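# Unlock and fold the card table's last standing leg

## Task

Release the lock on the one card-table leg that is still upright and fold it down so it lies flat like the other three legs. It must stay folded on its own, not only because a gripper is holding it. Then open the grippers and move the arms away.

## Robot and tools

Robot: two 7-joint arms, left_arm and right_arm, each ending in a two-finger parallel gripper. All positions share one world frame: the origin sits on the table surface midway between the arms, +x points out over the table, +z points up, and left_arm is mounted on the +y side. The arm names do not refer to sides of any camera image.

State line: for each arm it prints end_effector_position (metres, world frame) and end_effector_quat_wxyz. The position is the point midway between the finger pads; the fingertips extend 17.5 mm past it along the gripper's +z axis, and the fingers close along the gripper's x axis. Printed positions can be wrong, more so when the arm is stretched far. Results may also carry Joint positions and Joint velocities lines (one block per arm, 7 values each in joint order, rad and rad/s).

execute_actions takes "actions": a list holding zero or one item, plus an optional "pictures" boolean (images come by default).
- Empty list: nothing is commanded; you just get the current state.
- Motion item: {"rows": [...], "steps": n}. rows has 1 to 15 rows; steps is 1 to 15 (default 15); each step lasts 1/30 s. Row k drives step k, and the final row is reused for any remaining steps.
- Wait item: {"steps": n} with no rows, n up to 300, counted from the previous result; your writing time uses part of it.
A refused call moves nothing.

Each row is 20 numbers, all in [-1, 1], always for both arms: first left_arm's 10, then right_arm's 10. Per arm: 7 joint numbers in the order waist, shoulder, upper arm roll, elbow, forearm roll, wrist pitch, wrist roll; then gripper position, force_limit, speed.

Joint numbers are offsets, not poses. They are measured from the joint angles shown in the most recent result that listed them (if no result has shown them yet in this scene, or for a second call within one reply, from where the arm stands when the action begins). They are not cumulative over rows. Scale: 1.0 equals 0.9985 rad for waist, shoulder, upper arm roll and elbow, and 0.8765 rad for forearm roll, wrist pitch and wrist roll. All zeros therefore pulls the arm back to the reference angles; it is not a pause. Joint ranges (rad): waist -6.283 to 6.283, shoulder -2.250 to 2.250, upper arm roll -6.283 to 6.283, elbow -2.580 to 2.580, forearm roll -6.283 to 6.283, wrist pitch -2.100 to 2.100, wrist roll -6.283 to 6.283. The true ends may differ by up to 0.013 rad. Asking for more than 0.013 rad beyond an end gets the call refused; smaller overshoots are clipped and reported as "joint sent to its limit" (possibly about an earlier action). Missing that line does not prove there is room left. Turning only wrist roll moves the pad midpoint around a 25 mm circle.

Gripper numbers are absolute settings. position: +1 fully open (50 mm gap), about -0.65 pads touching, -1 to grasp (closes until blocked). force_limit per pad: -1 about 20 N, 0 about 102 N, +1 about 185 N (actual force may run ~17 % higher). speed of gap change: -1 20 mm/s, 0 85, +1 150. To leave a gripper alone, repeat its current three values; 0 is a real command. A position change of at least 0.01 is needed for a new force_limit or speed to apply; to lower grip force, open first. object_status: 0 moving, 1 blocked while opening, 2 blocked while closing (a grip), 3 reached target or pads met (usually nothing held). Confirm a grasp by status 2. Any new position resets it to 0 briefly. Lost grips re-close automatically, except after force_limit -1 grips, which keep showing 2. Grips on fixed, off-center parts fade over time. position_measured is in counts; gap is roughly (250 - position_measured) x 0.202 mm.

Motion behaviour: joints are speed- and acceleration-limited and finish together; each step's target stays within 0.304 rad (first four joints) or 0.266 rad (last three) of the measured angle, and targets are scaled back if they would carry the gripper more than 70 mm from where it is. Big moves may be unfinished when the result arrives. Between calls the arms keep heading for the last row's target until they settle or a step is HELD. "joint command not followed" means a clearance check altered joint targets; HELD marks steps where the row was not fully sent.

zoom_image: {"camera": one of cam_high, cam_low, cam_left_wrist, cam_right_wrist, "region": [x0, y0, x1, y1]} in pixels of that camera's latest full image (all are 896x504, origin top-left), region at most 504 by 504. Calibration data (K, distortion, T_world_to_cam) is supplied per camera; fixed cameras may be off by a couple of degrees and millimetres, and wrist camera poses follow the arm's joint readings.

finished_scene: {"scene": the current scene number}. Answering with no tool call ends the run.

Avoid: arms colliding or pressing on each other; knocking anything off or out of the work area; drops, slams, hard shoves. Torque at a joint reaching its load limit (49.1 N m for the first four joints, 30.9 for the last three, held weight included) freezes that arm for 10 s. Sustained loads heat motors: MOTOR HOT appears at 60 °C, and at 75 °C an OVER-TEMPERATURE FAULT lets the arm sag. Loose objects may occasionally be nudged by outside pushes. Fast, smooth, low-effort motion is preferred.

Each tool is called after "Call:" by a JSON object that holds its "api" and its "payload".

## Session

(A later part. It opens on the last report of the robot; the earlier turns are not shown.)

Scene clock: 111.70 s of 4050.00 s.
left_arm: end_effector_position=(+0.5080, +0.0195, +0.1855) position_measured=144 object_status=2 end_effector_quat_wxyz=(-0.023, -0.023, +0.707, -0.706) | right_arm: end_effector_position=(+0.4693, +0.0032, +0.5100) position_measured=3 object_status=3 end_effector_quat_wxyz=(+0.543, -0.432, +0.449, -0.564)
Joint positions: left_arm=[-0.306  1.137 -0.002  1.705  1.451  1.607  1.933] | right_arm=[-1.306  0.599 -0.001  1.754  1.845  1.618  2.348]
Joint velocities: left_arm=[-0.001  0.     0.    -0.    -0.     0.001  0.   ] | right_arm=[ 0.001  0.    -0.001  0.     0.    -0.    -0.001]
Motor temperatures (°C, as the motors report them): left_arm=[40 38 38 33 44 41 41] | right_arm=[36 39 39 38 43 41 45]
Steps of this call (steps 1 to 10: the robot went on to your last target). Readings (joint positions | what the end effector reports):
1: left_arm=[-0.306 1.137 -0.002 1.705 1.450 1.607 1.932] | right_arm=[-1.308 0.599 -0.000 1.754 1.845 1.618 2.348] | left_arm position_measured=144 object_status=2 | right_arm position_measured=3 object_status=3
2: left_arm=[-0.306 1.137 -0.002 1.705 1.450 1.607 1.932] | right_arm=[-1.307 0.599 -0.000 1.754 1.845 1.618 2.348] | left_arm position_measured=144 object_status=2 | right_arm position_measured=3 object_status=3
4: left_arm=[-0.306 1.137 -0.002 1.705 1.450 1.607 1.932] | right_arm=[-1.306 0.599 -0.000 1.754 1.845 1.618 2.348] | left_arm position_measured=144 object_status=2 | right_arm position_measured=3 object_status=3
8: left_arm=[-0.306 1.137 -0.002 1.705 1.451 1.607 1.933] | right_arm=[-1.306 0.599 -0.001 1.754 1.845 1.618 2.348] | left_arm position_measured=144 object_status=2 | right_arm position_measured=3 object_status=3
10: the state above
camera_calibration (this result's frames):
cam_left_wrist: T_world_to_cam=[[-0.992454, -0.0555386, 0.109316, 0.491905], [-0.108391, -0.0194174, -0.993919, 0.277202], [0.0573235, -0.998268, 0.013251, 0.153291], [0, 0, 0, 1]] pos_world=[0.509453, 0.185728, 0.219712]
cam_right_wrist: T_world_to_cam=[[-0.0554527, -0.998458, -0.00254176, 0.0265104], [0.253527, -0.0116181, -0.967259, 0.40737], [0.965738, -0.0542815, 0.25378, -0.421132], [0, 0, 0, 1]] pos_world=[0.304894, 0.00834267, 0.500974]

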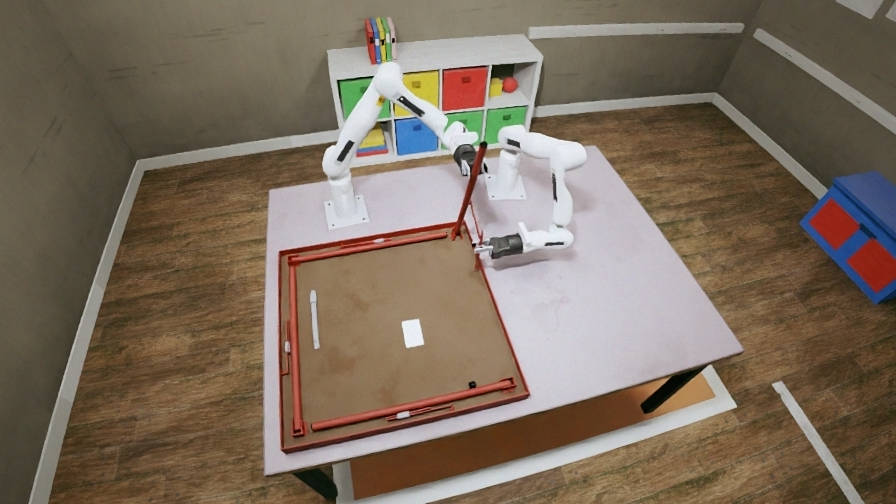

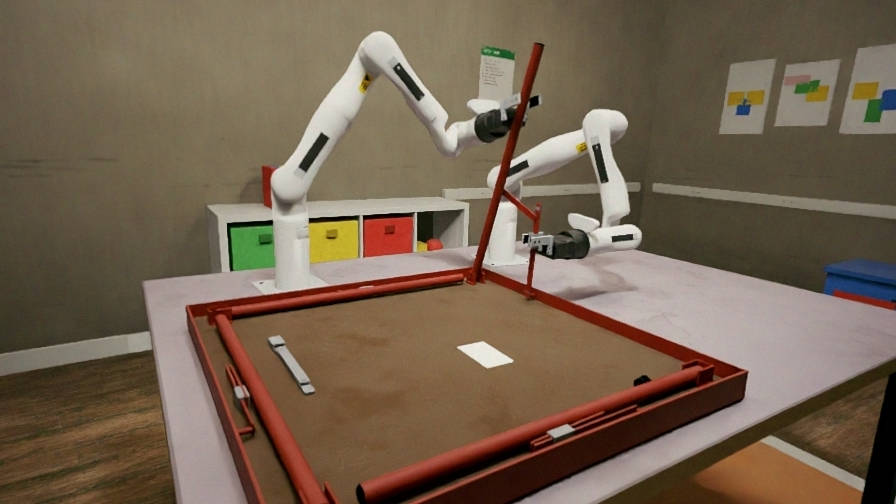

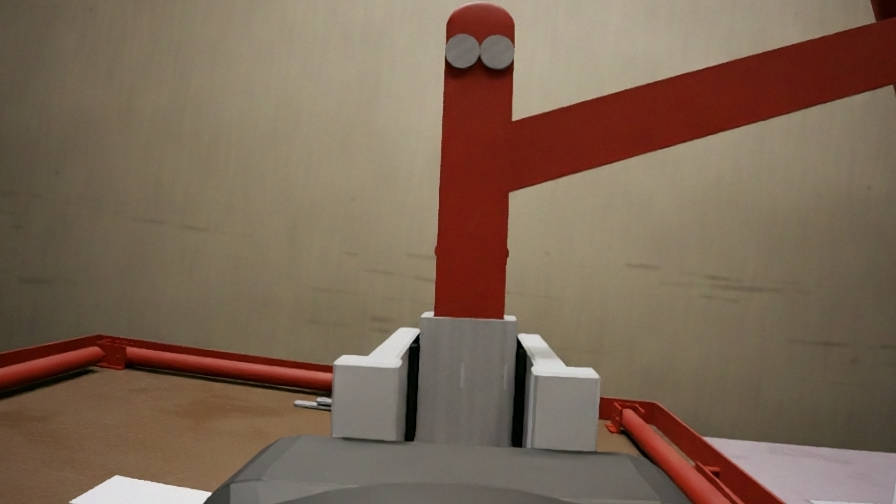

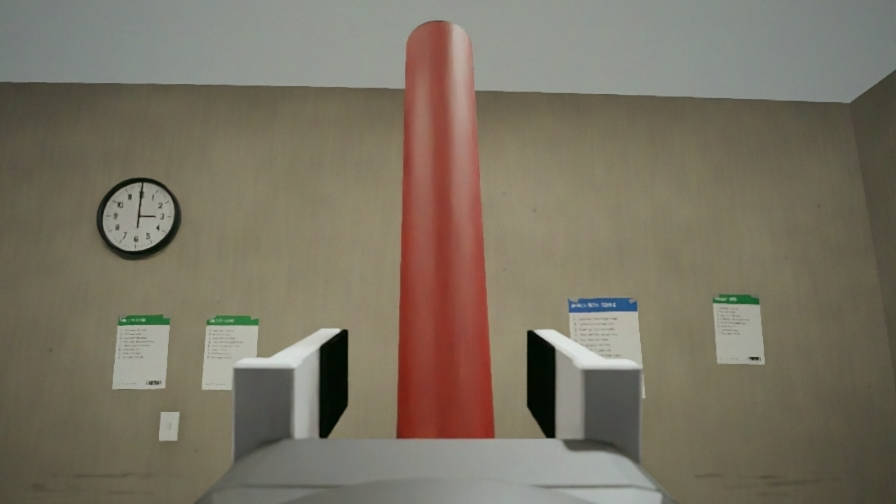

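Call:
{"api": "execute_actions", "payload": {"actions": [{"rows":[[0,0,0,0,0,0,0,-1,-0.6,0, 0,-0.003,0,0.006,0,0,0,-1,-0.5,0]]}], "pictures": false}}

Call:
{"api": "execute_actions", "payload": {"actions": [{"steps":5}]}}

Call:
{"api": "zoom_image", "payload": {"camera": "cam_low", "region": [450, 30, 590, 160]}}

Scene clock: 114.13 s of 4050.00 s.
left_arm: end_effector_position=(+0.5081, +0.0195, +0.1853) position_measured=144 object_status=2 end_effector_quat_wxyz=(-0.023, -0.023, +0.708, -0.706) | right_arm: end_effector_position=(+0.4692, +0.0015, +0.5098) position_measured=139 object_status=0 end_effector_quat_wxyz=(+0.542, -0.433, +0.448, -0.565)
Joint positions: left_arm=[-0.306  1.138 -0.002  1.705  1.451  1.607  1.933] | right_arm=[-1.306  0.596 -0.001  1.76   1.845  1.619  2.348]
Joint velocities: left_arm=[ 0.001 -0.001  0.     0.001  0.001 -0.    -0.   ] | right_arm=[-0.002  0.001  0.001 -0.     0.    -0.    -0.001]
Motor temperatures (°C, as the motors report them): left_arm=[40 38 38 33 44 41 41] | right_arm=[36 39 39 38 43 41 45]
Steps of this call (steps 1 to 15: the robot went on to your last target; steps 16 to 58: nothing new was sent; steps 59 to 73: all 15 steps of this action). Readings (joint positions | what the end effector reports):
59: left_arm=[-0.306 1.137 -0.002 1.705 1.451 1.607 1.933] | right_arm=[-1.306 0.598 -0.001 1.754 1.845 1.618 2.348] | left_arm position_measured=144 object_status=2 | right_arm position_measured=13 object_status=0
60: left_arm=[-0.306 1.138 -0.002 1.705 1.451 1.607 1.933] | right_arm=[-1.306 0.596 -0.001 1.758 1.845 1.618 2.348] | left_arm position_measured=144 object_status=2 | right_arm position_measured=27 object_status=0
62: left_arm=[-0.306 1.138 -0.002 1.705 1.451 1.607 1.933] | right_arm=[-1.306 0.596 -0.001 1.759 1.845 1.618 2.348] | left_arm position_measured=144 object_status=2 | right_arm position_measured=55 object_status=0
66: left_arm=[-0.306 1.138 -0.002 1.705 1.451 1.607 1.933] | right_arm=[-1.306 0.596 -0.001 1.760 1.845 1.618 2.348] | left_arm position_measured=144 object_status=2 | right_arm position_measured=111 object_status=0
73: the state above

Scene clock: 114.30 s of 4050.00 s.
left_arm: end_effector_position=(+0.5081, +0.0195, +0.1853) position_measured=144 object_status=2 end_effector_quat_wxyz=(-0.023, -0.023, +0.708, -0.706) | right_arm: end_effector_position=(+0.4692, +0.0015, +0.5098) position_measured=139 object_status=2 end_effector_quat_wxyz=(+0.542, -0.433, +0.448, -0.565)
Joint positions: left_arm=[-0.306  1.138 -0.002  1.705  1.451  1.607  1.933] | right_arm=[-1.306  0.596 -0.001  1.76   1.845  1.619  2.348]
Joint velocities: left_arm=[ 0.002 -0.     0.     0.     0.     0.001  0.   ] | right_arm=[ 0.001  0.001  0.     0.001  0.     0.    -0.001]
Motor temperatures (°C, as the motors report them): left_arm=[40 38 38 33 44 41 41] | right_arm=[36 39 39 38 43 41 45]
Steps of this call (steps 1 to 5: the robot went on to your last target). Readings (joint positions | what the end effector reports):
1: left_arm=[-0.306 1.138 -0.002 1.705 1.451 1.607 1.933] | right_arm=[-1.306 0.596 -0.001 1.760 1.845 1.619 2.348] | left_arm position_measured=144 object_status=2 | right_arm position_measured=139 object_status=0
2: left_arm=[-0.306 1.138 -0.002 1.705 1.451 1.607 1.933] | right_arm=[-1.306 0.596 -0.001 1.760 1.845 1.619 2.348] | left_arm position_measured=144 object_status=2 | right_arm position_measured=139 object_status=2
4: left_arm=[-0.306 1.138 -0.002 1.705 1.451 1.607 1.933] | right_arm=[-1.306 0.596 -0.001 1.760 1.845 1.619 2.348] | left_arm position_measured=144 object_status=2 | right_arm position_measured=139 object_status=2
5: the state above
camera_calibration (this result's frames):
cam_left_wrist: T_world_to_cam=[[-0.992314, -0.0559425, 0.110375, 0.491767], [-0.109456, -0.0192538, -0.993805, 0.277471], [0.0577211, -0.998248, 0.0129826, 0.153125], [0, 0, 0, 1]] pos_world=[0.50952, 0.18571, 0.219485]
cam_right_wrist: T_world_to_cam=[[-0.056304, -0.998413, 0.00132426, 0.0232223], [0.253036, -0.0155526, -0.967332, 0.407488], [0.965817, -0.0541296, 0.25351, -0.420934], [0, 0, 0, 1]] pos_world=[0.304743, 0.00673795, 0.500856]

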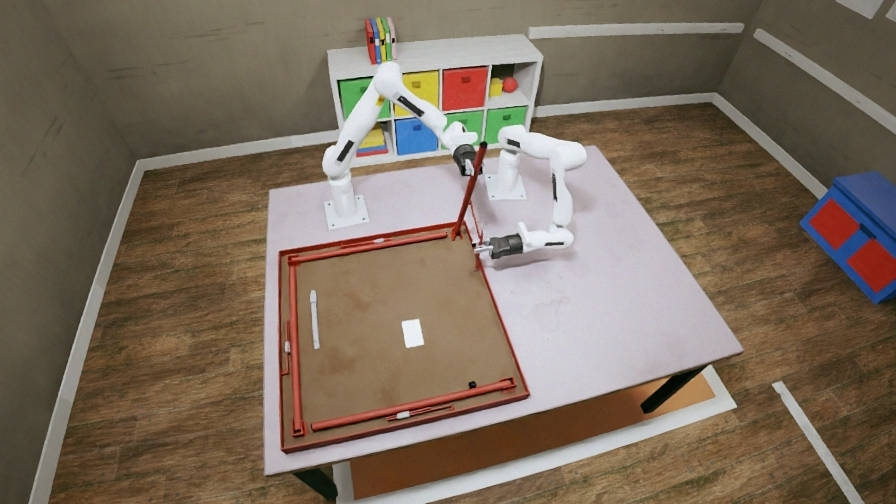

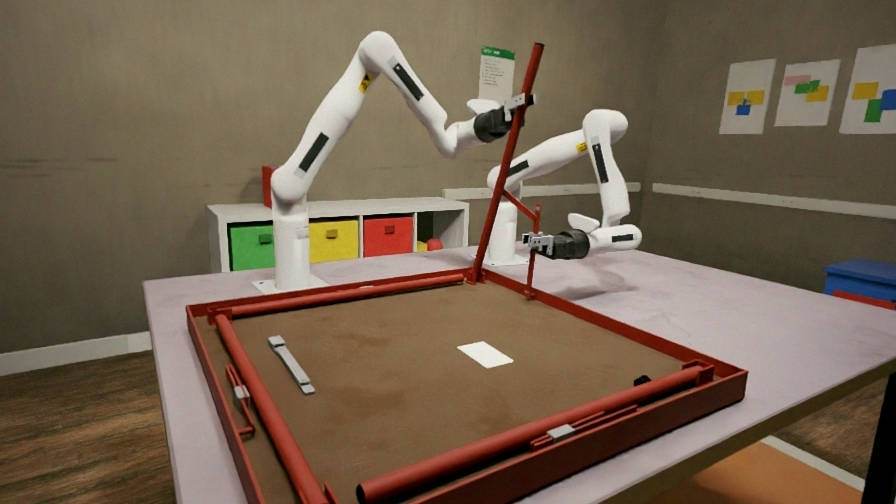

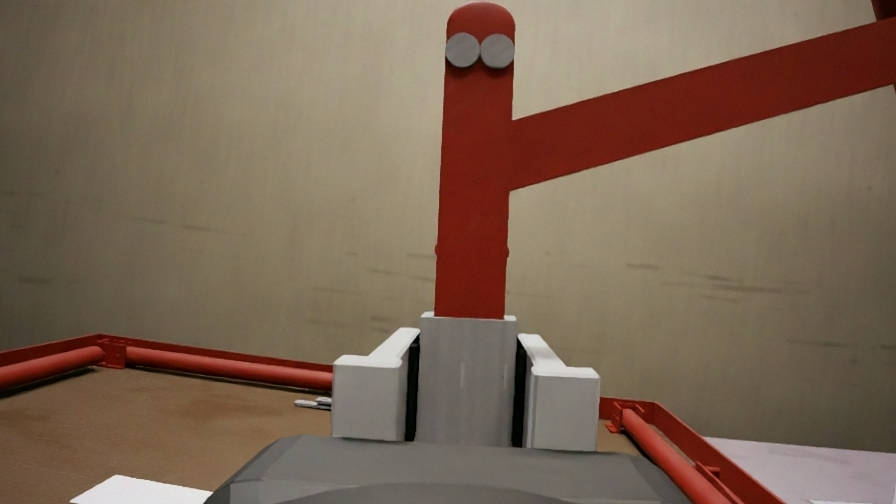

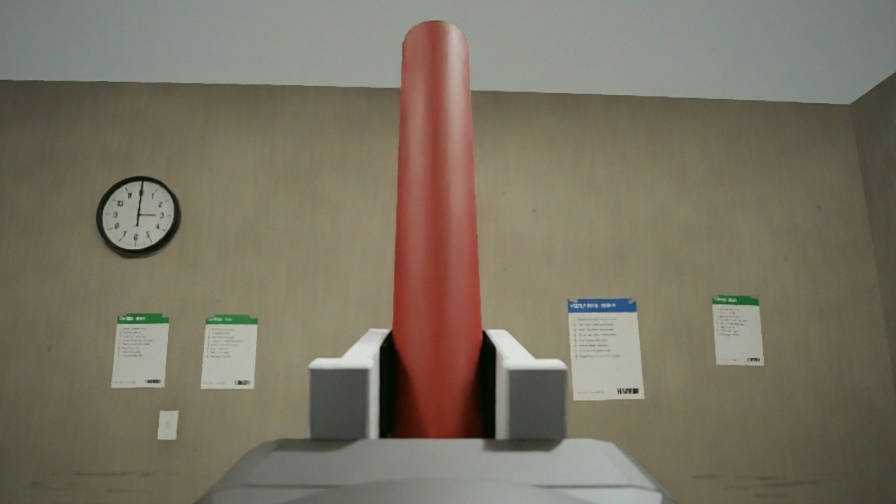

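Region (450, 30, 590, 160) of cam_low's 896x504 image, scaled by 3.600, with more detail than that image has; it fills the top 468 rows of this view, and the rest is white.

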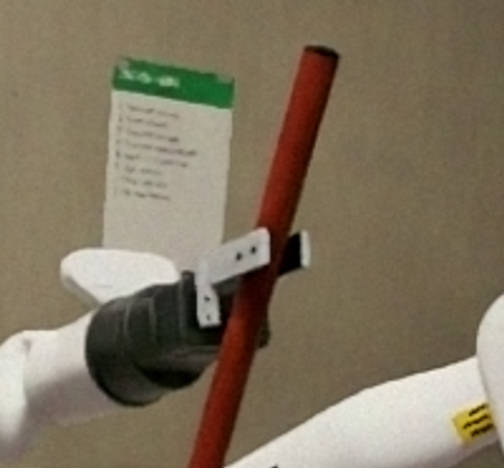

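Call:
{"api": "execute_actions", "payload": {"actions": [{"rows":[[0,0,0,0,0,0,0,-1,-0.6,0, 0,0,0,0,0,0,0,0.4,-0.5,0],[0,0,0,0,0,0,0,-1,-0.6,0, 0,0,0,0,0,0,0,0.4,-0.5,0],[0,0,0,0,0,0,0,-1,-0.6,0, 0,0,0,0,0,0,0,0.4,-0.5,0],[0,0,0,0,0,0,0,-1,-0.6,0, 0,0,0,0,0,0,0,0.4,-0.5,0],[0,0,0,0,0,0,0,-1,-0.6,0, -0.025,0,0,0.011,-0.019,0.019,-0.015,0.4,-0.5,0]]}], "pictures": false}}

Call:
{"api": "execute_actions", "payload": {"actions": [{"rows":[[0,0,0,0,0,0,0,-1,-0.6,0, 0,0,0,0,0,0,0,-1,-0.5,0]]}], "pictures": false}}

Call:
{"api": "execute_actions", "payload": {"actions": [{"rows":[[0,0,0,0,0,0,0,1,-0.6,0, 0,0,0,0,0,0,0,-1,-0.5,0]]}]}}

Scene clock: 118.90 s of 4050.00 s.
left_arm: end_effector_position=(+0.5081, +0.0195, +0.1850) position_measured=144 object_status=2 end_effector_quat_wxyz=(-0.024, -0.024, +0.708, -0.706) | right_arm: end_effector_position=(+0.4580, +0.0025, +0.5070) position_measured=92 object_status=3 end_effector_quat_wxyz=(+0.544, -0.432, +0.449, -0.562)
Joint positions: left_arm=[-0.306  1.138 -0.002  1.705  1.451  1.606  1.934] | right_arm=[-1.33   0.596 -0.     1.771  1.828  1.635  2.335]
Joint velocities: left_arm=[ 0.    -0.001  0.     0.001 -0.    -0.001  0.   ] | right_arm=[-0.005 -0.001  0.001  0.001  0.    -0.    -0.001]
Motor temperatures (°C, as the motors report them): left_arm=[40 38 38 33 44 41 41] | right_arm=[36 39 39 38 43 41 45]
Steps of this call (steps 1 to 15: the robot went on to your last target; steps 16 to 90: nothing new was sent; then 1.10 s passed at rest; steps 91 to 105: all 15 steps of this action). Readings (joint positions | what the end effector reports):
91: left_arm=[-0.306 1.138 -0.002 1.705 1.451 1.607 1.933] | right_arm=[-1.306 0.596 -0.000 1.760 1.845 1.619 2.348] | left_arm position_measured=144 object_status=2 | right_arm position_measured=129 object_status=0
92: left_arm=[-0.306 1.138 -0.002 1.705 1.451 1.607 1.934] | right_arm=[-1.306 0.596 -0.000 1.760 1.845 1.619 2.348] | left_arm position_measured=144 object_status=2 | right_arm position_measured=115 object_status=0
94: left_arm=[-0.306 1.138 -0.002 1.705 1.451 1.606 1.934] | right_arm=[-1.306 0.596 -0.000 1.760 1.845 1.619 2.348] | left_arm position_measured=144 object_status=2 | right_arm position_measured=94 object_status=0
98: left_arm=[-0.306 1.138 -0.002 1.705 1.451 1.606 1.934] | right_arm=[-1.328 0.596 -0.001 1.769 1.831 1.633 2.337] | left_arm position_measured=144 object_status=2 | right_arm position_measured=92 object_status=0
105: the state above

Scene clock: 119.40 s of 4050.00 s.
left_arm: end_effector_position=(+0.5082, +0.0195, +0.1848) position_measured=144 object_status=2 end_effector_quat_wxyz=(-0.024, -0.024, +0.708, -0.706) | right_arm: end_effector_position=(+0.4583, +0.0020, +0.5069) position_measured=140 object_status=2 end_effector_quat_wxyz=(+0.543, -0.432, +0.449, -0.563)
Joint positions: left_arm=[-0.306  1.138 -0.002  1.705  1.451  1.606  1.934] | right_arm=[-1.33   0.596 -0.     1.772  1.828  1.636  2.336]
Joint velocities: left_arm=[ 0.001  0.     0.    -0.001 -0.001  0.002 -0.   ] | right_arm=[ 0.001 -0.001  0.001  0.     0.     0.     0.   ]
Motor temperatures (°C, as the motors report them): left_arm=[40 38 38 33 44 41 41] | right_arm=[36 39 39 38 43 41 45]
Steps of this call (steps 1 to 15: all 15 steps of this action). Readings (joint positions | what the end effector reports):
1: left_arm=[-0.306 1.138 -0.002 1.705 1.451 1.606 1.934] | right_arm=[-1.330 0.596 -0.001 1.771 1.828 1.635 2.335] | left_arm position_measured=144 object_status=2 | right_arm position_measured=102 object_status=0
2: left_arm=[-0.306 1.138 -0.002 1.705 1.451 1.606 1.934] | right_arm=[-1.330 0.596 -0.001 1.771 1.828 1.635 2.335] | left_arm position_measured=144 object_status=2 | right_arm position_measured=116 object_status=0
4: left_arm=[-0.306 1.138 -0.002 1.705 1.451 1.606 1.934] | right_arm=[-1.330 0.596 -0.000 1.771 1.827 1.636 2.335] | left_arm position_measured=144 object_status=2 | right_arm position_measured=140 object_status=0
8: left_arm=[-0.306 1.138 -0.002 1.705 1.451 1.606 1.934] | right_arm=[-1.330 0.596 -0.000 1.772 1.828 1.636 2.336] | left_arm position_measured=144 object_status=2 | right_arm position_measured=140 object_status=0
15: the state above

Scene clock: 119.90 s of 4050.00 s.
left_arm: end_effector_position=(+0.5082, +0.0195, +0.1848) position_measured=3 object_status=0 end_effector_quat_wxyz=(-0.024, -0.024, +0.708, -0.706) | right_arm: end_effector_position=(+0.4585, +0.0019, +0.5068) position_measured=140 object_status=2 end_effector_quat_wxyz=(+0.543, -0.432, +0.449, -0.563)
Joint positions: left_arm=[-0.306  1.138 -0.002  1.705  1.451  1.606  1.934] | right_arm=[-1.329  0.596  0.     1.772  1.828  1.635  2.336]
Joint velocities: left_arm=[ 0.    -0.001  0.002 -0.    -0.001 -0.    -0.   ] | right_arm=[ 0.001  0.001  0.     0.     0.    -0.    -0.001]
Motor temperatures (°C, as the motors report them): left_arm=[40 38 38 33 44 41 41] | right_arm=[36 39 39 38 43 41 45]
Steps of this call (steps 1 to 15: all 15 steps of this action). Readings (joint positions | what the end effector reports):
1: left_arm=[-0.306 1.138 -0.002 1.705 1.451 1.606 1.934] | right_arm=[-1.330 0.596 -0.000 1.772 1.828 1.636 2.336] | left_arm position_measured=134 object_status=0 | right_arm position_measured=140 object_status=2
2: left_arm=[-0.306 1.138 -0.002 1.705 1.451 1.606 1.934] | right_arm=[-1.329 0.596 0.000 1.772 1.828 1.636 2.336] | left_arm position_measured=120 object_status=0 | right_arm position_measured=140 object_status=2
4: left_arm=[-0.306 1.138 -0.002 1.705 1.451 1.606 1.934] | right_arm=[-1.329 0.596 0.000 1.772 1.828 1.635 2.336] | left_arm position_measured=92 object_status=0 | right_arm position_measured=140 object_status=2
8: left_arm=[-0.306 1.138 -0.002 1.705 1.451 1.606 1.934] | right_arm=[-1.329 0.596 0.000 1.772 1.828 1.635 2.336] | left_arm position_measured=35 object_status=0 | right_arm position_measured=140 object_status=2
15: the state above
camera_calibration (this result's frames):
cam_left_wrist: T_world_to_cam=[[-0.992098, -0.0564774, 0.112034, 0.491528], [-0.111129, -0.0189157, -0.993626, 0.277846], [0.0582366, -0.998225, 0.0124899, 0.152949], [0, 0, 0, 1]] pos_world=[0.509614, 0.185694, 0.219097]
cam_right_wrist: T_world_to_cam=[[-0.0537548, -0.998551, -0.00263424, 0.023852], [0.252327, -0.011031, -0.967579, 0.407748], [0.966148, -0.0526768, 0.252554, -0.409477], [0, 0, 0, 1]] pos_world=[0.294011, 0.00674537, 0.498006]

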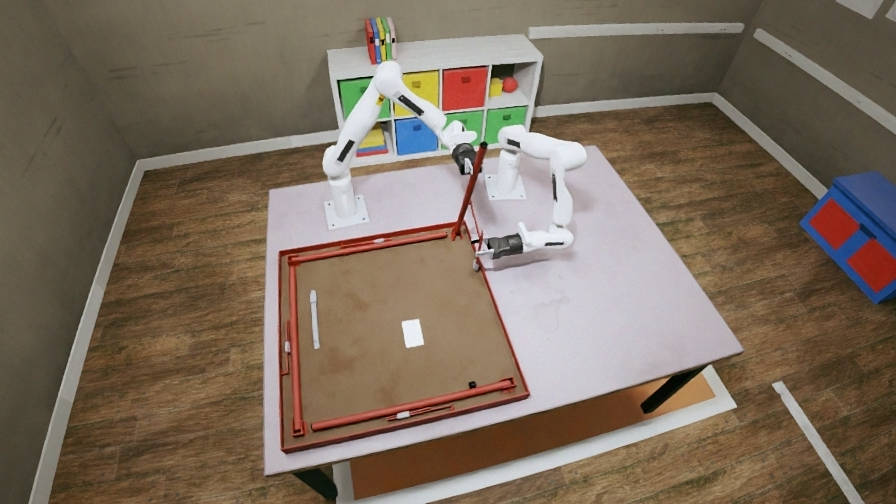

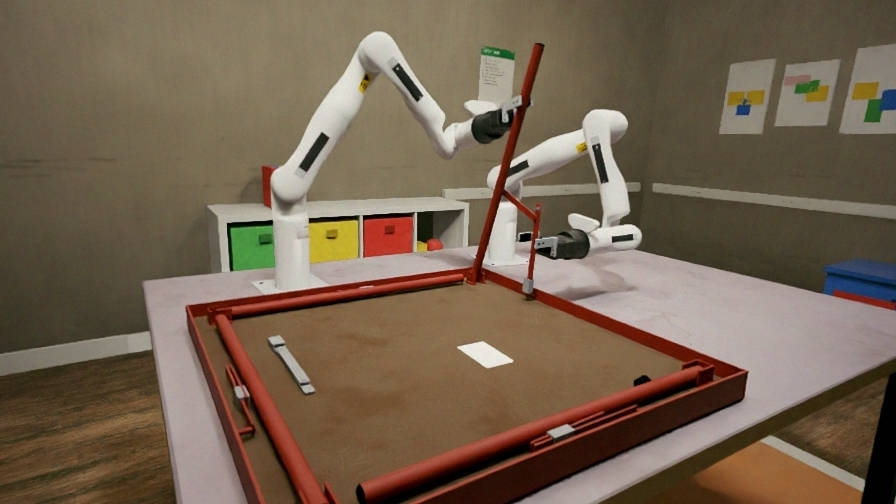

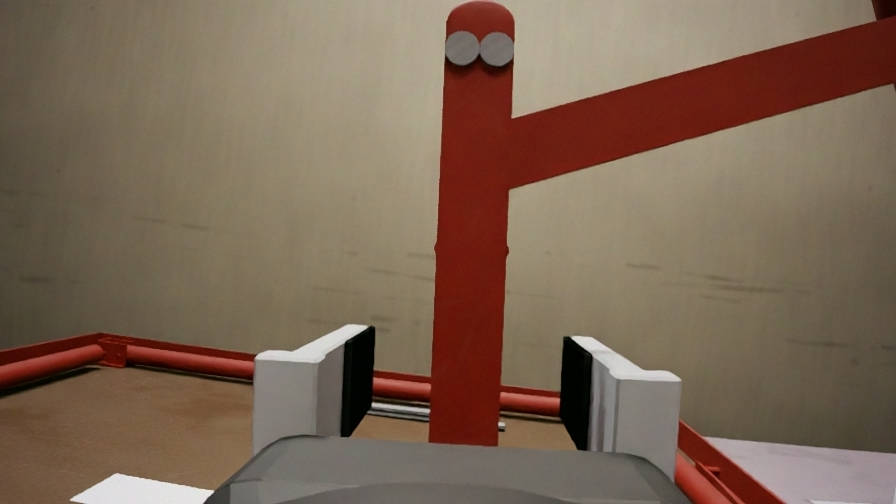

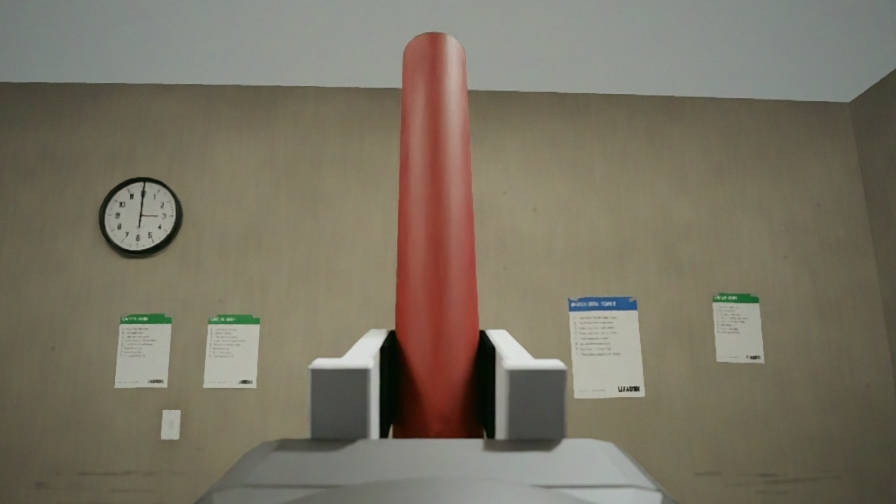

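Call:
{"api": "execute_actions", "payload": {"actions": [{"rows":[[-0.5,0,0,0,-0.57,0,0,1,-0.6,0, 0,0,0,0,0,0,0,-1,-0.5,0],[-0.5,0,0,0,-0.57,0,0,1,-0.6,0, 0,0,0,0,0,0,0,-1,-0.5,0],[-0.5,0,0,0,-0.57,0,0,1,-0.6,0, 0,0,0,0,0,0,0,-1,-0.5,0],[-0.5,0,0,0,-0.57,0,0,1,-0.6,0, 0,0,0,0,0,0,0,-1,-0.5,0],[-0.5,0,0,0,-0.57,0,0,1,-0.6,0, 0,0,0,0,0,0,0,-1,-0.5,0],[-0.5,0,0,0,-0.57,0,0,1,-0.6,0, 0,0,0,0,0,0,0,-1,-0.5,0],[-0.5,0,0,0,-0.57,0,0,1,-0.6,0, 0,0,0,0,0,0,0,-1,-0.5,0],[-0.5,0,0,0,-0.57,0,0,1,-0.6,0, 0,0,0,0,0,0,0,-1,-0.5,0],[-0.5,0,0,0,-0.57,0,0,1,-0.6,0, 0,0,0,0,0,0,0,-1,-0.5,0],[-0.5,0,0,0,-0.57,0,0,1,-0.6,0, 0.192,0.007,0,-0.13,-0.07,-0.378,0.124,-1,-0.5,0]]}], "pictures": false}}

Call:
{"api": "execute_actions", "payload": {"actions": [{"steps":20}]}}

Scene clock: 128.90 s of 4050.00 s.
left_arm: end_effector_position=(+0.4800, +0.1843, +0.1539) position_measured=3 object_status=3 end_effector_quat_wxyz=(-0.018, -0.050, +0.739, -0.672) | right_arm: end_effector_position=(+0.5021, +0.0014, +0.4897) position_measured=140 object_status=2 end_effector_quat_wxyz=(+0.519, -0.454, +0.474, -0.547)
Joint positions: left_arm=[-0.667  1.138 -0.001  1.704  1.119  1.606  1.934] | right_arm=[-1.251  0.599 -0.005  1.716  1.812  1.517  2.381]
Joint velocities: left_arm=[-0.875  0.001 -0.003  0.003 -1.062 -0.     0.   ] | right_arm=[ 0.61   0.006  0.048 -0.462 -0.205 -1.159  0.383]
Motor temperatures (°C, as the motors report them): left_arm=[40 39 38 33 44 41 41] | right_arm=[36 39 39 38 43 41 45]
Steps of this call (steps 1 to 15: the robot went on to your last target; steps 16 to 90: nothing new was sent; then 5.50 s passed at rest; steps 91 to 105: all 15 steps of this action). Readings (joint positions | what the end effector reports):
91: left_arm=[-0.308 1.138 -0.001 1.705 1.451 1.606 1.934] | right_arm=[-1.329 0.596 0.000 1.772 1.828 1.635 2.336] | left_arm position_measured=3 object_status=3 | right_arm position_measured=140 object_status=2
92: left_arm=[-0.314 1.138 -0.000 1.705 1.446 1.606 1.934] | right_arm=[-1.329 0.596 0.000 1.772 1.828 1.635 2.337] | left_arm position_measured=3 object_status=3 | right_arm position_measured=140 object_status=2
94: left_arm=[-0.343 1.138 0.001 1.705 1.423 1.606 1.934] | right_arm=[-1.329 0.596 0.000 1.772 1.828 1.635 2.337] | left_arm position_measured=3 object_status=3 | right_arm position_measured=140 object_status=2
98: left_arm=[-0.456 1.138 -0.000 1.705 1.327 1.606 1.934] | right_arm=[-1.329 0.596 0.000 1.772 1.828 1.635 2.337] | left_arm position_measured=3 object_status=3 | right_arm position_measured=140 object_status=2
105: the state above

Scene clock: 129.57 s of 4050.00 s.
left_arm: end_effector_position=(+0.4406, +0.2419, +0.1397) position_measured=3 object_status=3 end_effector_quat_wxyz=(-0.034, -0.052, +0.753, -0.656) | right_arm: end_effector_position=(+0.5651, +0.0013, +0.4563) position_measured=140 object_status=2 end_effector_quat_wxyz=(+0.488, -0.495, +0.512, -0.505)
Joint positions: left_arm=[-0.805  1.138 -0.002  1.705  0.952  1.606  1.934] | right_arm=[-1.139  0.602 -0.     1.64   1.771  1.303  2.447]
Joint velocities: left_arm=[-0.001  0.001  0.     0.    -0.001  0.001  0.   ] | right_arm=[ 0.002 -0.001 -0.     0.     0.    -0.     0.001]
Motor temperatures (°C, as the motors report them): left_arm=[40 39 38 33 44 41 41] | right_arm=[36 39 39 38 43 41 45]
Steps of this call (steps 1 to 20: the robot went on to your last target). Readings (joint positions | what the end effector reports):
1: left_arm=[-0.697 1.138 -0.001 1.704 1.083 1.606 1.934] | right_arm=[-1.231 0.599 -0.003 1.701 1.805 1.478 2.394] | left_arm position_measured=3 object_status=3 | right_arm position_measured=140 object_status=2
2: left_arm=[-0.725 1.138 -0.002 1.704 1.048 1.606 1.934] | right_arm=[-1.210 0.599 -0.002 1.686 1.798 1.439 2.406] | left_arm position_measured=3 object_status=3 | right_arm position_measured=140 object_status=2
4: left_arm=[-0.770 1.138 -0.004 1.704 0.990 1.606 1.934] | right_arm=[-1.171 0.600 -0.000 1.659 1.783 1.361 2.429] | left_arm position_measured=3 object_status=3 | right_arm position_measured=140 object_status=2
8: left_arm=[-0.799 1.139 -0.004 1.705 0.951 1.606 1.934] | right_arm=[-1.144 0.602 0.003 1.641 1.770 1.305 2.446] | left_arm position_measured=3 object_status=3 | right_arm position_measured=140 object_status=2
20: the state above
camera_calibration (this result's frames):
cam_left_wrist: T_world_to_cam=[[-0.983318, -0.0950131, 0.155105, 0.441498], [-0.165364, 0.111785, -0.979877, 0.220069], [0.0757627, -0.98918, -0.125632, 0.388826], [0, 0, 0, 1]] pos_world=[0.441066, 0.401966, 0.196011]
cam_right_wrist: T_world_to_cam=[[-0.0512696, -0.99868, 0.00311048, 0.024825], [0.0145706, -0.00386226, -0.999886, 0.481038], [0.998579, -0.0512185, 0.0147494, -0.409607], [0, 0, 0, 1]] pos_world=[0.403288, 0.00567065, 0.486947]

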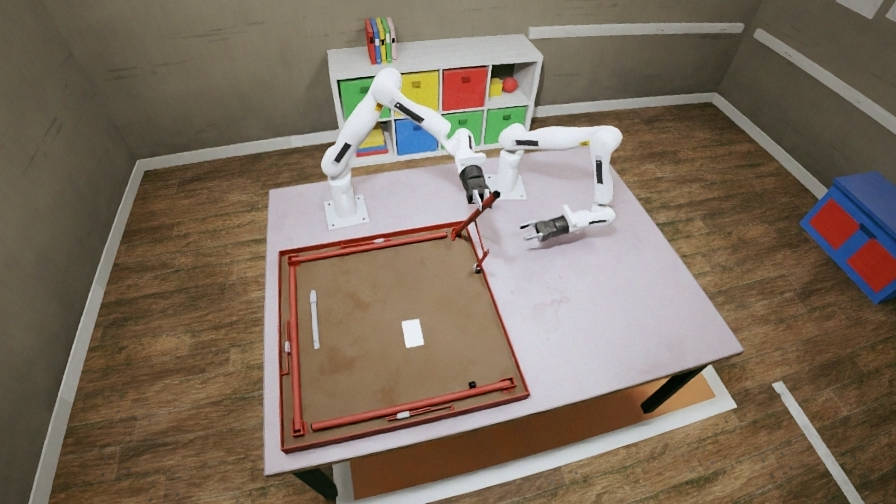

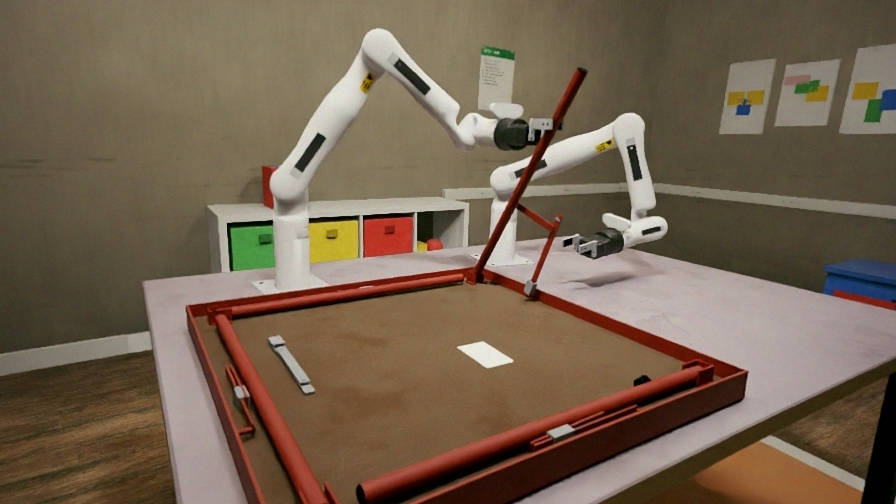

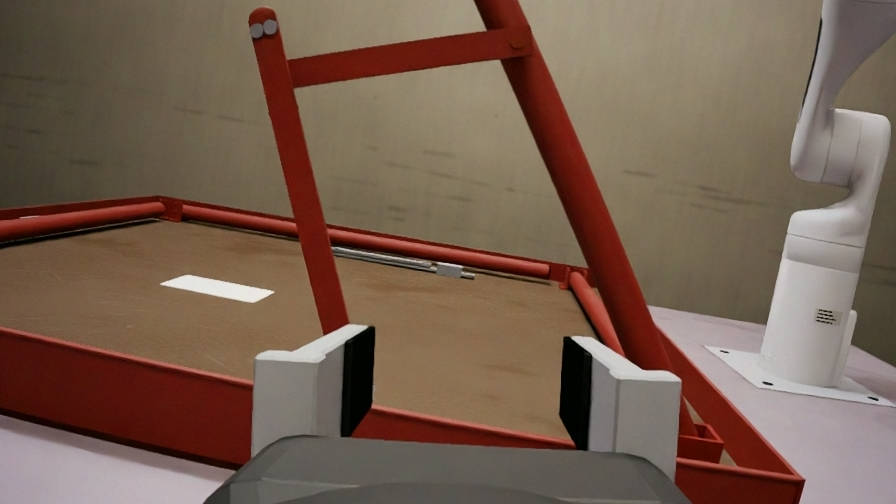

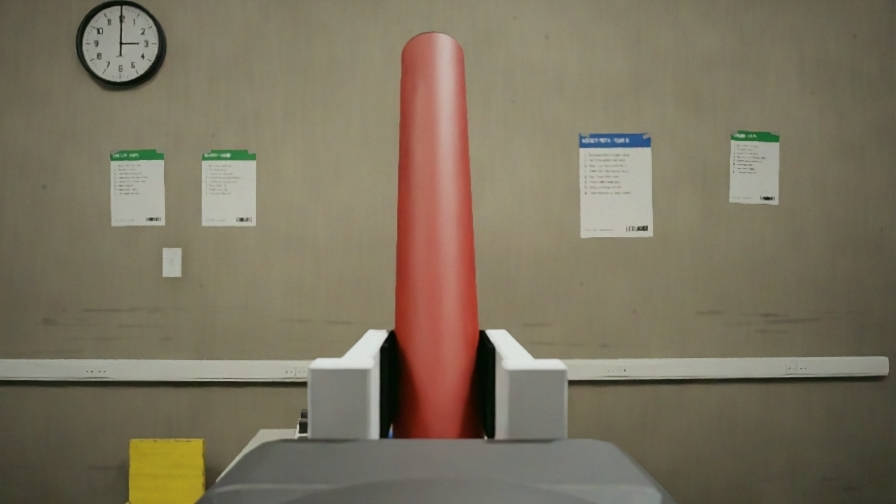

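Call:
{"api": "execute_actions", "payload": {"actions": [{"rows":[[0,0,0,0,0,0,0,1,-0.6,0, 0.179,0.08,0,-0.173,-0.173,-0.337,0.195,-1,-0.5,0]]}], "pictures": false}}

Call:
{"api": "execute_actions", "payload": {"actions": [{"steps":6}], "pictures": false}}

Call:
{"api": "execute_actions", "payload": {"actions": [{"rows":[[0,0,0,0,0,0,0,1,-0.6,0, 0.144,0.142,0,-0.22,-0.329,-0.238,0.338,-1,-0.5,0]]}], "pictures": false}}

Call:
{"api": "execute_actions", "payload": {"actions": [{"steps":8}]}}

Scene clock: 132.03 s of 4050.00 s.
left_arm: end_effector_position=(+0.4406, +0.2419, +0.1397) position_measured=3 object_status=3 end_effector_quat_wxyz=(-0.034, -0.052, +0.753, -0.656) | right_arm: end_effector_position=(+0.6566, +0.0008, +0.3821) position_measured=140 object_status=2 end_effector_quat_wxyz=(+0.426, -0.552, +0.568, -0.438)
Joint positions: left_arm=[-0.805  1.138 -0.002  1.705  0.952  1.606  1.934] | right_arm=[-0.966  0.68  -0.     1.465  1.624  1.005  2.62 ]
Joint velocities: left_arm=[-0.001 -0.     0.002 -0.     0.001  0.002  0.   ] | right_arm=[ 0.027  0.015 -0.017 -0.014  0.003 -0.011  0.002]
Motor temperatures (°C, as the motors report them): left_arm=[40 39 38 33 44 41 41] | right_arm=[36 39 39 38 43 41 45]
Steps of this call (steps 1 to 15: the robot went on to your last target; steps 16 to 59: nothing new was sent; steps 60 to 74: all 15 steps of this action). Readings (joint positions | what the end effector reports):
60: left_arm=[-0.806 1.138 -0.002 1.705 0.952 1.606 1.934] | right_arm=[-1.138 0.603 -0.001 1.639 1.770 1.301 2.447] | left_arm position_measured=3 object_status=3 | right_arm position_measured=140 object_status=2
61: left_arm=[-0.805 1.138 -0.002 1.705 0.952 1.606 1.934] | right_arm=[-1.131 0.606 -0.002 1.633 1.767 1.294 2.452] | left_arm position_measured=3 object_status=3 | right_arm position_measured=140 object_status=2
63: left_arm=[-0.805 1.138 -0.002 1.705 0.952 1.606 1.934] | right_arm=[-1.103 0.618 -0.004 1.603 1.748 1.252 2.478] | left_arm position_measured=3 object_status=3 | right_arm position_measured=140 object_status=2
67: left_arm=[-0.805 1.138 -0.002 1.705 0.952 1.606 1.934] | right_arm=[-1.016 0.656 -0.002 1.513 1.674 1.098 2.567] | left_arm position_measured=3 object_status=3 | right_arm position_measured=140 object_status=2
74: the state above

Scene clock: 132.23 s of 4050.00 s.
left_arm: end_effector_position=(+0.4406, +0.2419, +0.1397) position_measured=3 object_status=3 end_effector_quat_wxyz=(-0.034, -0.052, +0.753, -0.656) | right_arm: end_effector_position=(+0.6573, +0.0008, +0.3813) position_measured=140 object_status=2 end_effector_quat_wxyz=(+0.426, -0.552, +0.568, -0.437)
Joint positions: left_arm=[-0.805  1.138 -0.002  1.705  0.952  1.606  1.934] | right_arm=[-0.964  0.681 -0.001  1.464  1.624  1.004  2.62 ]
Joint velocities: left_arm=[ 0.    -0.     0.    -0.     0.    -0.001 -0.   ] | right_arm=[ 0.002  0.001 -0.001 -0.002  0.001 -0.001  0.002]
Motor temperatures (°C, as the motors report them): left_arm=[40 39 38 33 44 41 41] | right_arm=[36 39 39 38 43 41 45]
Steps of this call (steps 1 to 6: the robot went on to your last target). Readings (joint positions | what the end effector reports):
1: left_arm=[-0.805 1.138 -0.002 1.705 0.952 1.606 1.934] | right_arm=[-0.965 0.680 -0.001 1.464 1.624 1.005 2.620] | left_arm position_measured=3 object_status=3 | right_arm position_measured=140 object_status=2
2: left_arm=[-0.805 1.138 -0.002 1.705 0.952 1.606 1.934] | right_arm=[-0.965 0.680 -0.001 1.464 1.624 1.004 2.620] | left_arm position_measured=3 object_status=3 | right_arm position_measured=140 object_status=2
4: left_arm=[-0.805 1.138 -0.002 1.705 0.952 1.606 1.934] | right_arm=[-0.964 0.681 -0.001 1.464 1.624 1.004 2.620] | left_arm position_measured=3 object_status=3 | right_arm position_measured=140 object_status=2
6: the state above

Scene clock: 132.73 s of 4050.00 s.
left_arm: end_effector_position=(+0.4406, +0.2419, +0.1397) position_measured=3 object_status=3 end_effector_quat_wxyz=(-0.034, -0.052, +0.753, -0.656) | right_arm: end_effector_position=(+0.7279, +0.0008, +0.2881) position_measured=140 object_status=2 end_effector_quat_wxyz=(-0.358, +0.601, -0.614, +0.366)
Joint positions: left_arm=[-0.805  1.138 -0.002  1.705  0.952  1.606  1.934] | right_arm=[-0.824  0.819 -0.     1.244  1.339  0.794  2.918]
Joint velocities: left_arm=[-0.001 -0.    -0.001 -0.001  0.     0.001  0.   ] | right_arm=[ 0.025  0.029 -0.018 -0.027 -0.007 -0.007  0.005]
Motor temperatures (°C, as the motors report them): left_arm=[40 39 38 33 44 41 41] | right_arm=[36 39 39 38 43 41 45]
Steps of this call (steps 1 to 15: all 15 steps of this action). Readings (joint positions | what the end effector reports):
1: left_arm=[-0.805 1.138 -0.002 1.705 0.952 1.606 1.934] | right_arm=[-0.963 0.682 -0.002 1.462 1.623 1.003 2.621] | left_arm position_measured=3 object_status=3 | right_arm position_measured=140 object_status=2
2: left_arm=[-0.805 1.138 -0.002 1.705 0.952 1.606 1.934] | right_arm=[-0.959 0.686 -0.002 1.456 1.618 0.999 2.627] | left_arm position_measured=3 object_status=3 | right_arm position_measured=140 object_status=2
4: left_arm=[-0.805 1.138 -0.002 1.705 0.952 1.606 1.934] | right_arm=[-0.941 0.703 -0.003 1.427 1.589 0.974 2.658] | left_arm position_measured=3 object_status=3 | right_arm position_measured=140 object_status=2
8: left_arm=[-0.805 1.138 -0.002 1.705 0.952 1.606 1.934] | right_arm=[-0.875 0.768 -0.002 1.321 1.458 0.873 2.798] | left_arm position_measured=3 object_status=3 | right_arm position_measured=140 object_status=2
15: the state above

Scene clock: 133.00 s of 4050.00 s.
left_arm: end_effector_position=(+0.4406, +0.2419, +0.1397) position_measured=3 object_status=3 end_effector_quat_wxyz=(-0.034, -0.052, +0.753, -0.656) | right_arm: end_effector_position=(+0.7289, +0.0008, +0.2864) position_measured=140 object_status=2 end_effector_quat_wxyz=(-0.358, +0.601, -0.614, +0.365)
Joint positions: left_arm=[-0.805  1.138 -0.002  1.705  0.952  1.606  1.934] | right_arm=[-0.822  0.823 -0.002  1.242  1.339  0.793  2.918]
Joint velocities: left_arm=[ 0.001  0.    -0.    -0.    -0.002 -0.    -0.   ] | right_arm=[ 0.001  0.002 -0.001 -0.001  0.    -0.     0.002]
Motor temperatures (°C, as the motors report them): left_arm=[40 39 38 33 44 41 41] | right_arm=[36 39 39 38 43 41 45]
Steps of this call (steps 1 to 8: the robot went on to your last target). Readings (joint positions | what the end effector reports):
1: left_arm=[-0.805 1.138 -0.002 1.705 0.952 1.606 1.934] | right_arm=[-0.823 0.820 -0.001 1.243 1.338 0.794 2.918] | left_arm position_measured=3 object_status=3 | right_arm position_measured=140 object_status=2
2: left_arm=[-0.805 1.138 -0.002 1.705 0.952 1.606 1.934] | right_arm=[-0.823 0.821 -0.001 1.243 1.338 0.794 2.918] | left_arm position_measured=3 object_status=3 | right_arm position_measured=140 object_status=2
4: left_arm=[-0.805 1.138 -0.002 1.705 0.952 1.606 1.934] | right_arm=[-0.822 0.822 -0.001 1.242 1.339 0.793 2.918] | left_arm position_measured=3 object_status=3 | right_arm position_measured=140 object_status=2
8: the state above
camera_calibration (this result's frames):
cam_left_wrist: T_world_to_cam=[[-0.983319, -0.095016, 0.155099, 0.441503], [-0.165358, 0.111787, -0.979878, 0.220067], [0.075766, -0.989179, -0.125634, 0.388825], [0, 0, 0, 1]] pos_world=[0.441068, 0.401967, 0.196012]
cam_right_wrist: T_world_to_cam=[[-0.03547, -0.999322, 0.00985917, 0.0197488], [-0.451109, 0.00720703, -0.89244, 0.617429], [0.891764, -0.0361024, -0.451059, -0.359387], [0, 0, 0, 1]] pos_world=[0.599716, 0.00231087, 0.388719]

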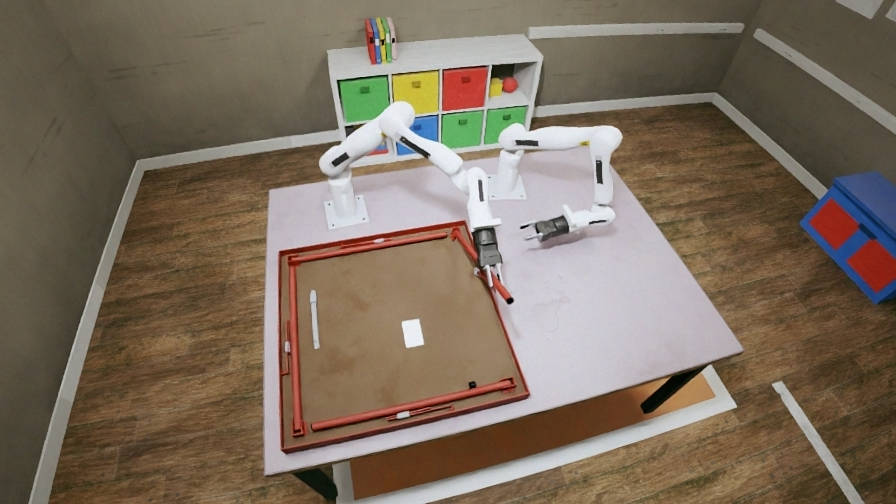

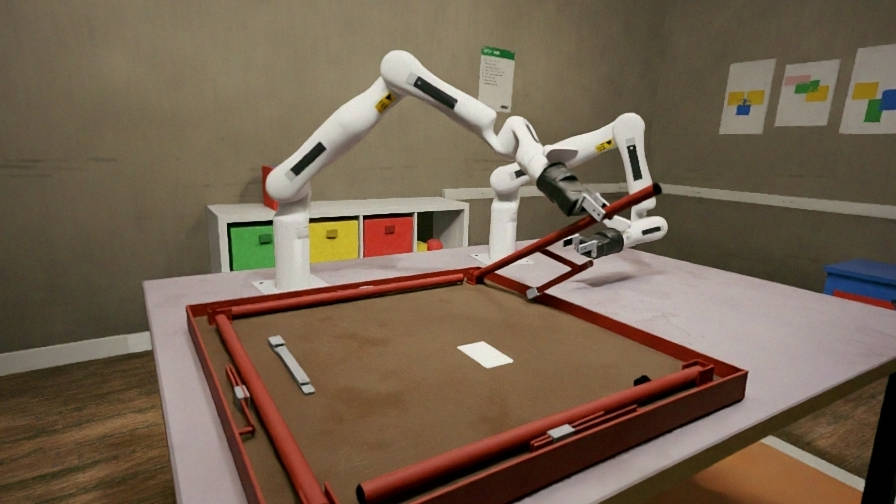

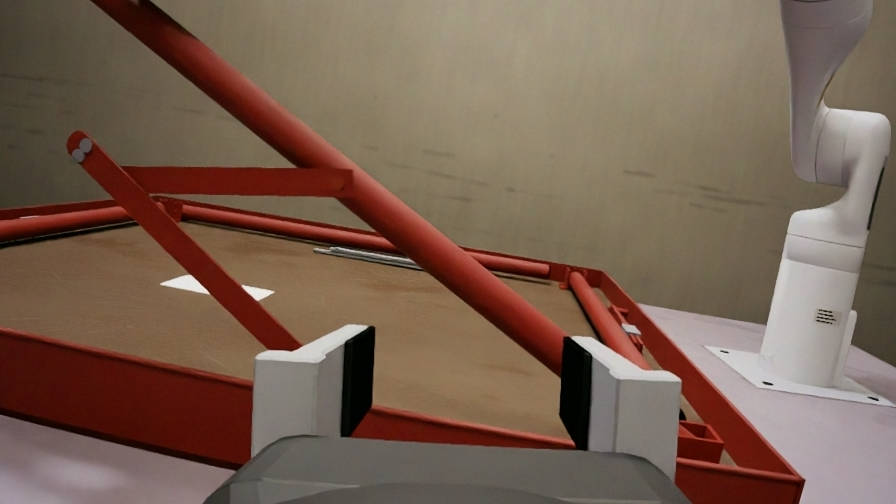

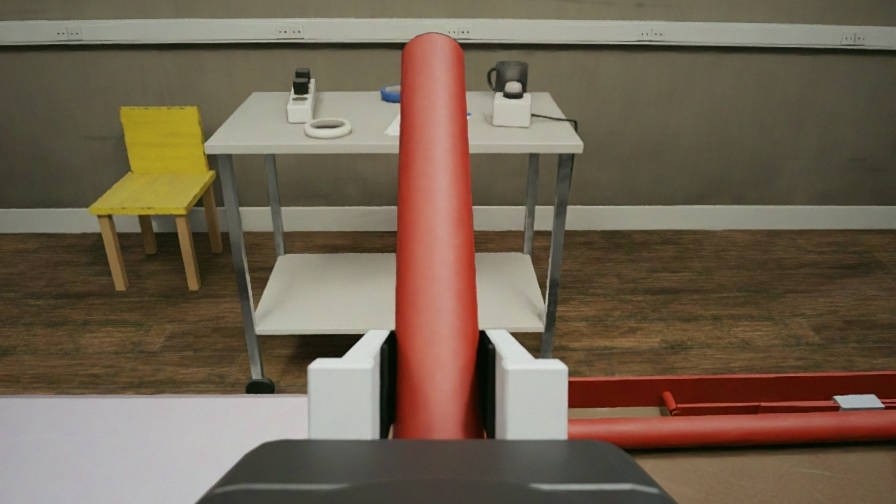

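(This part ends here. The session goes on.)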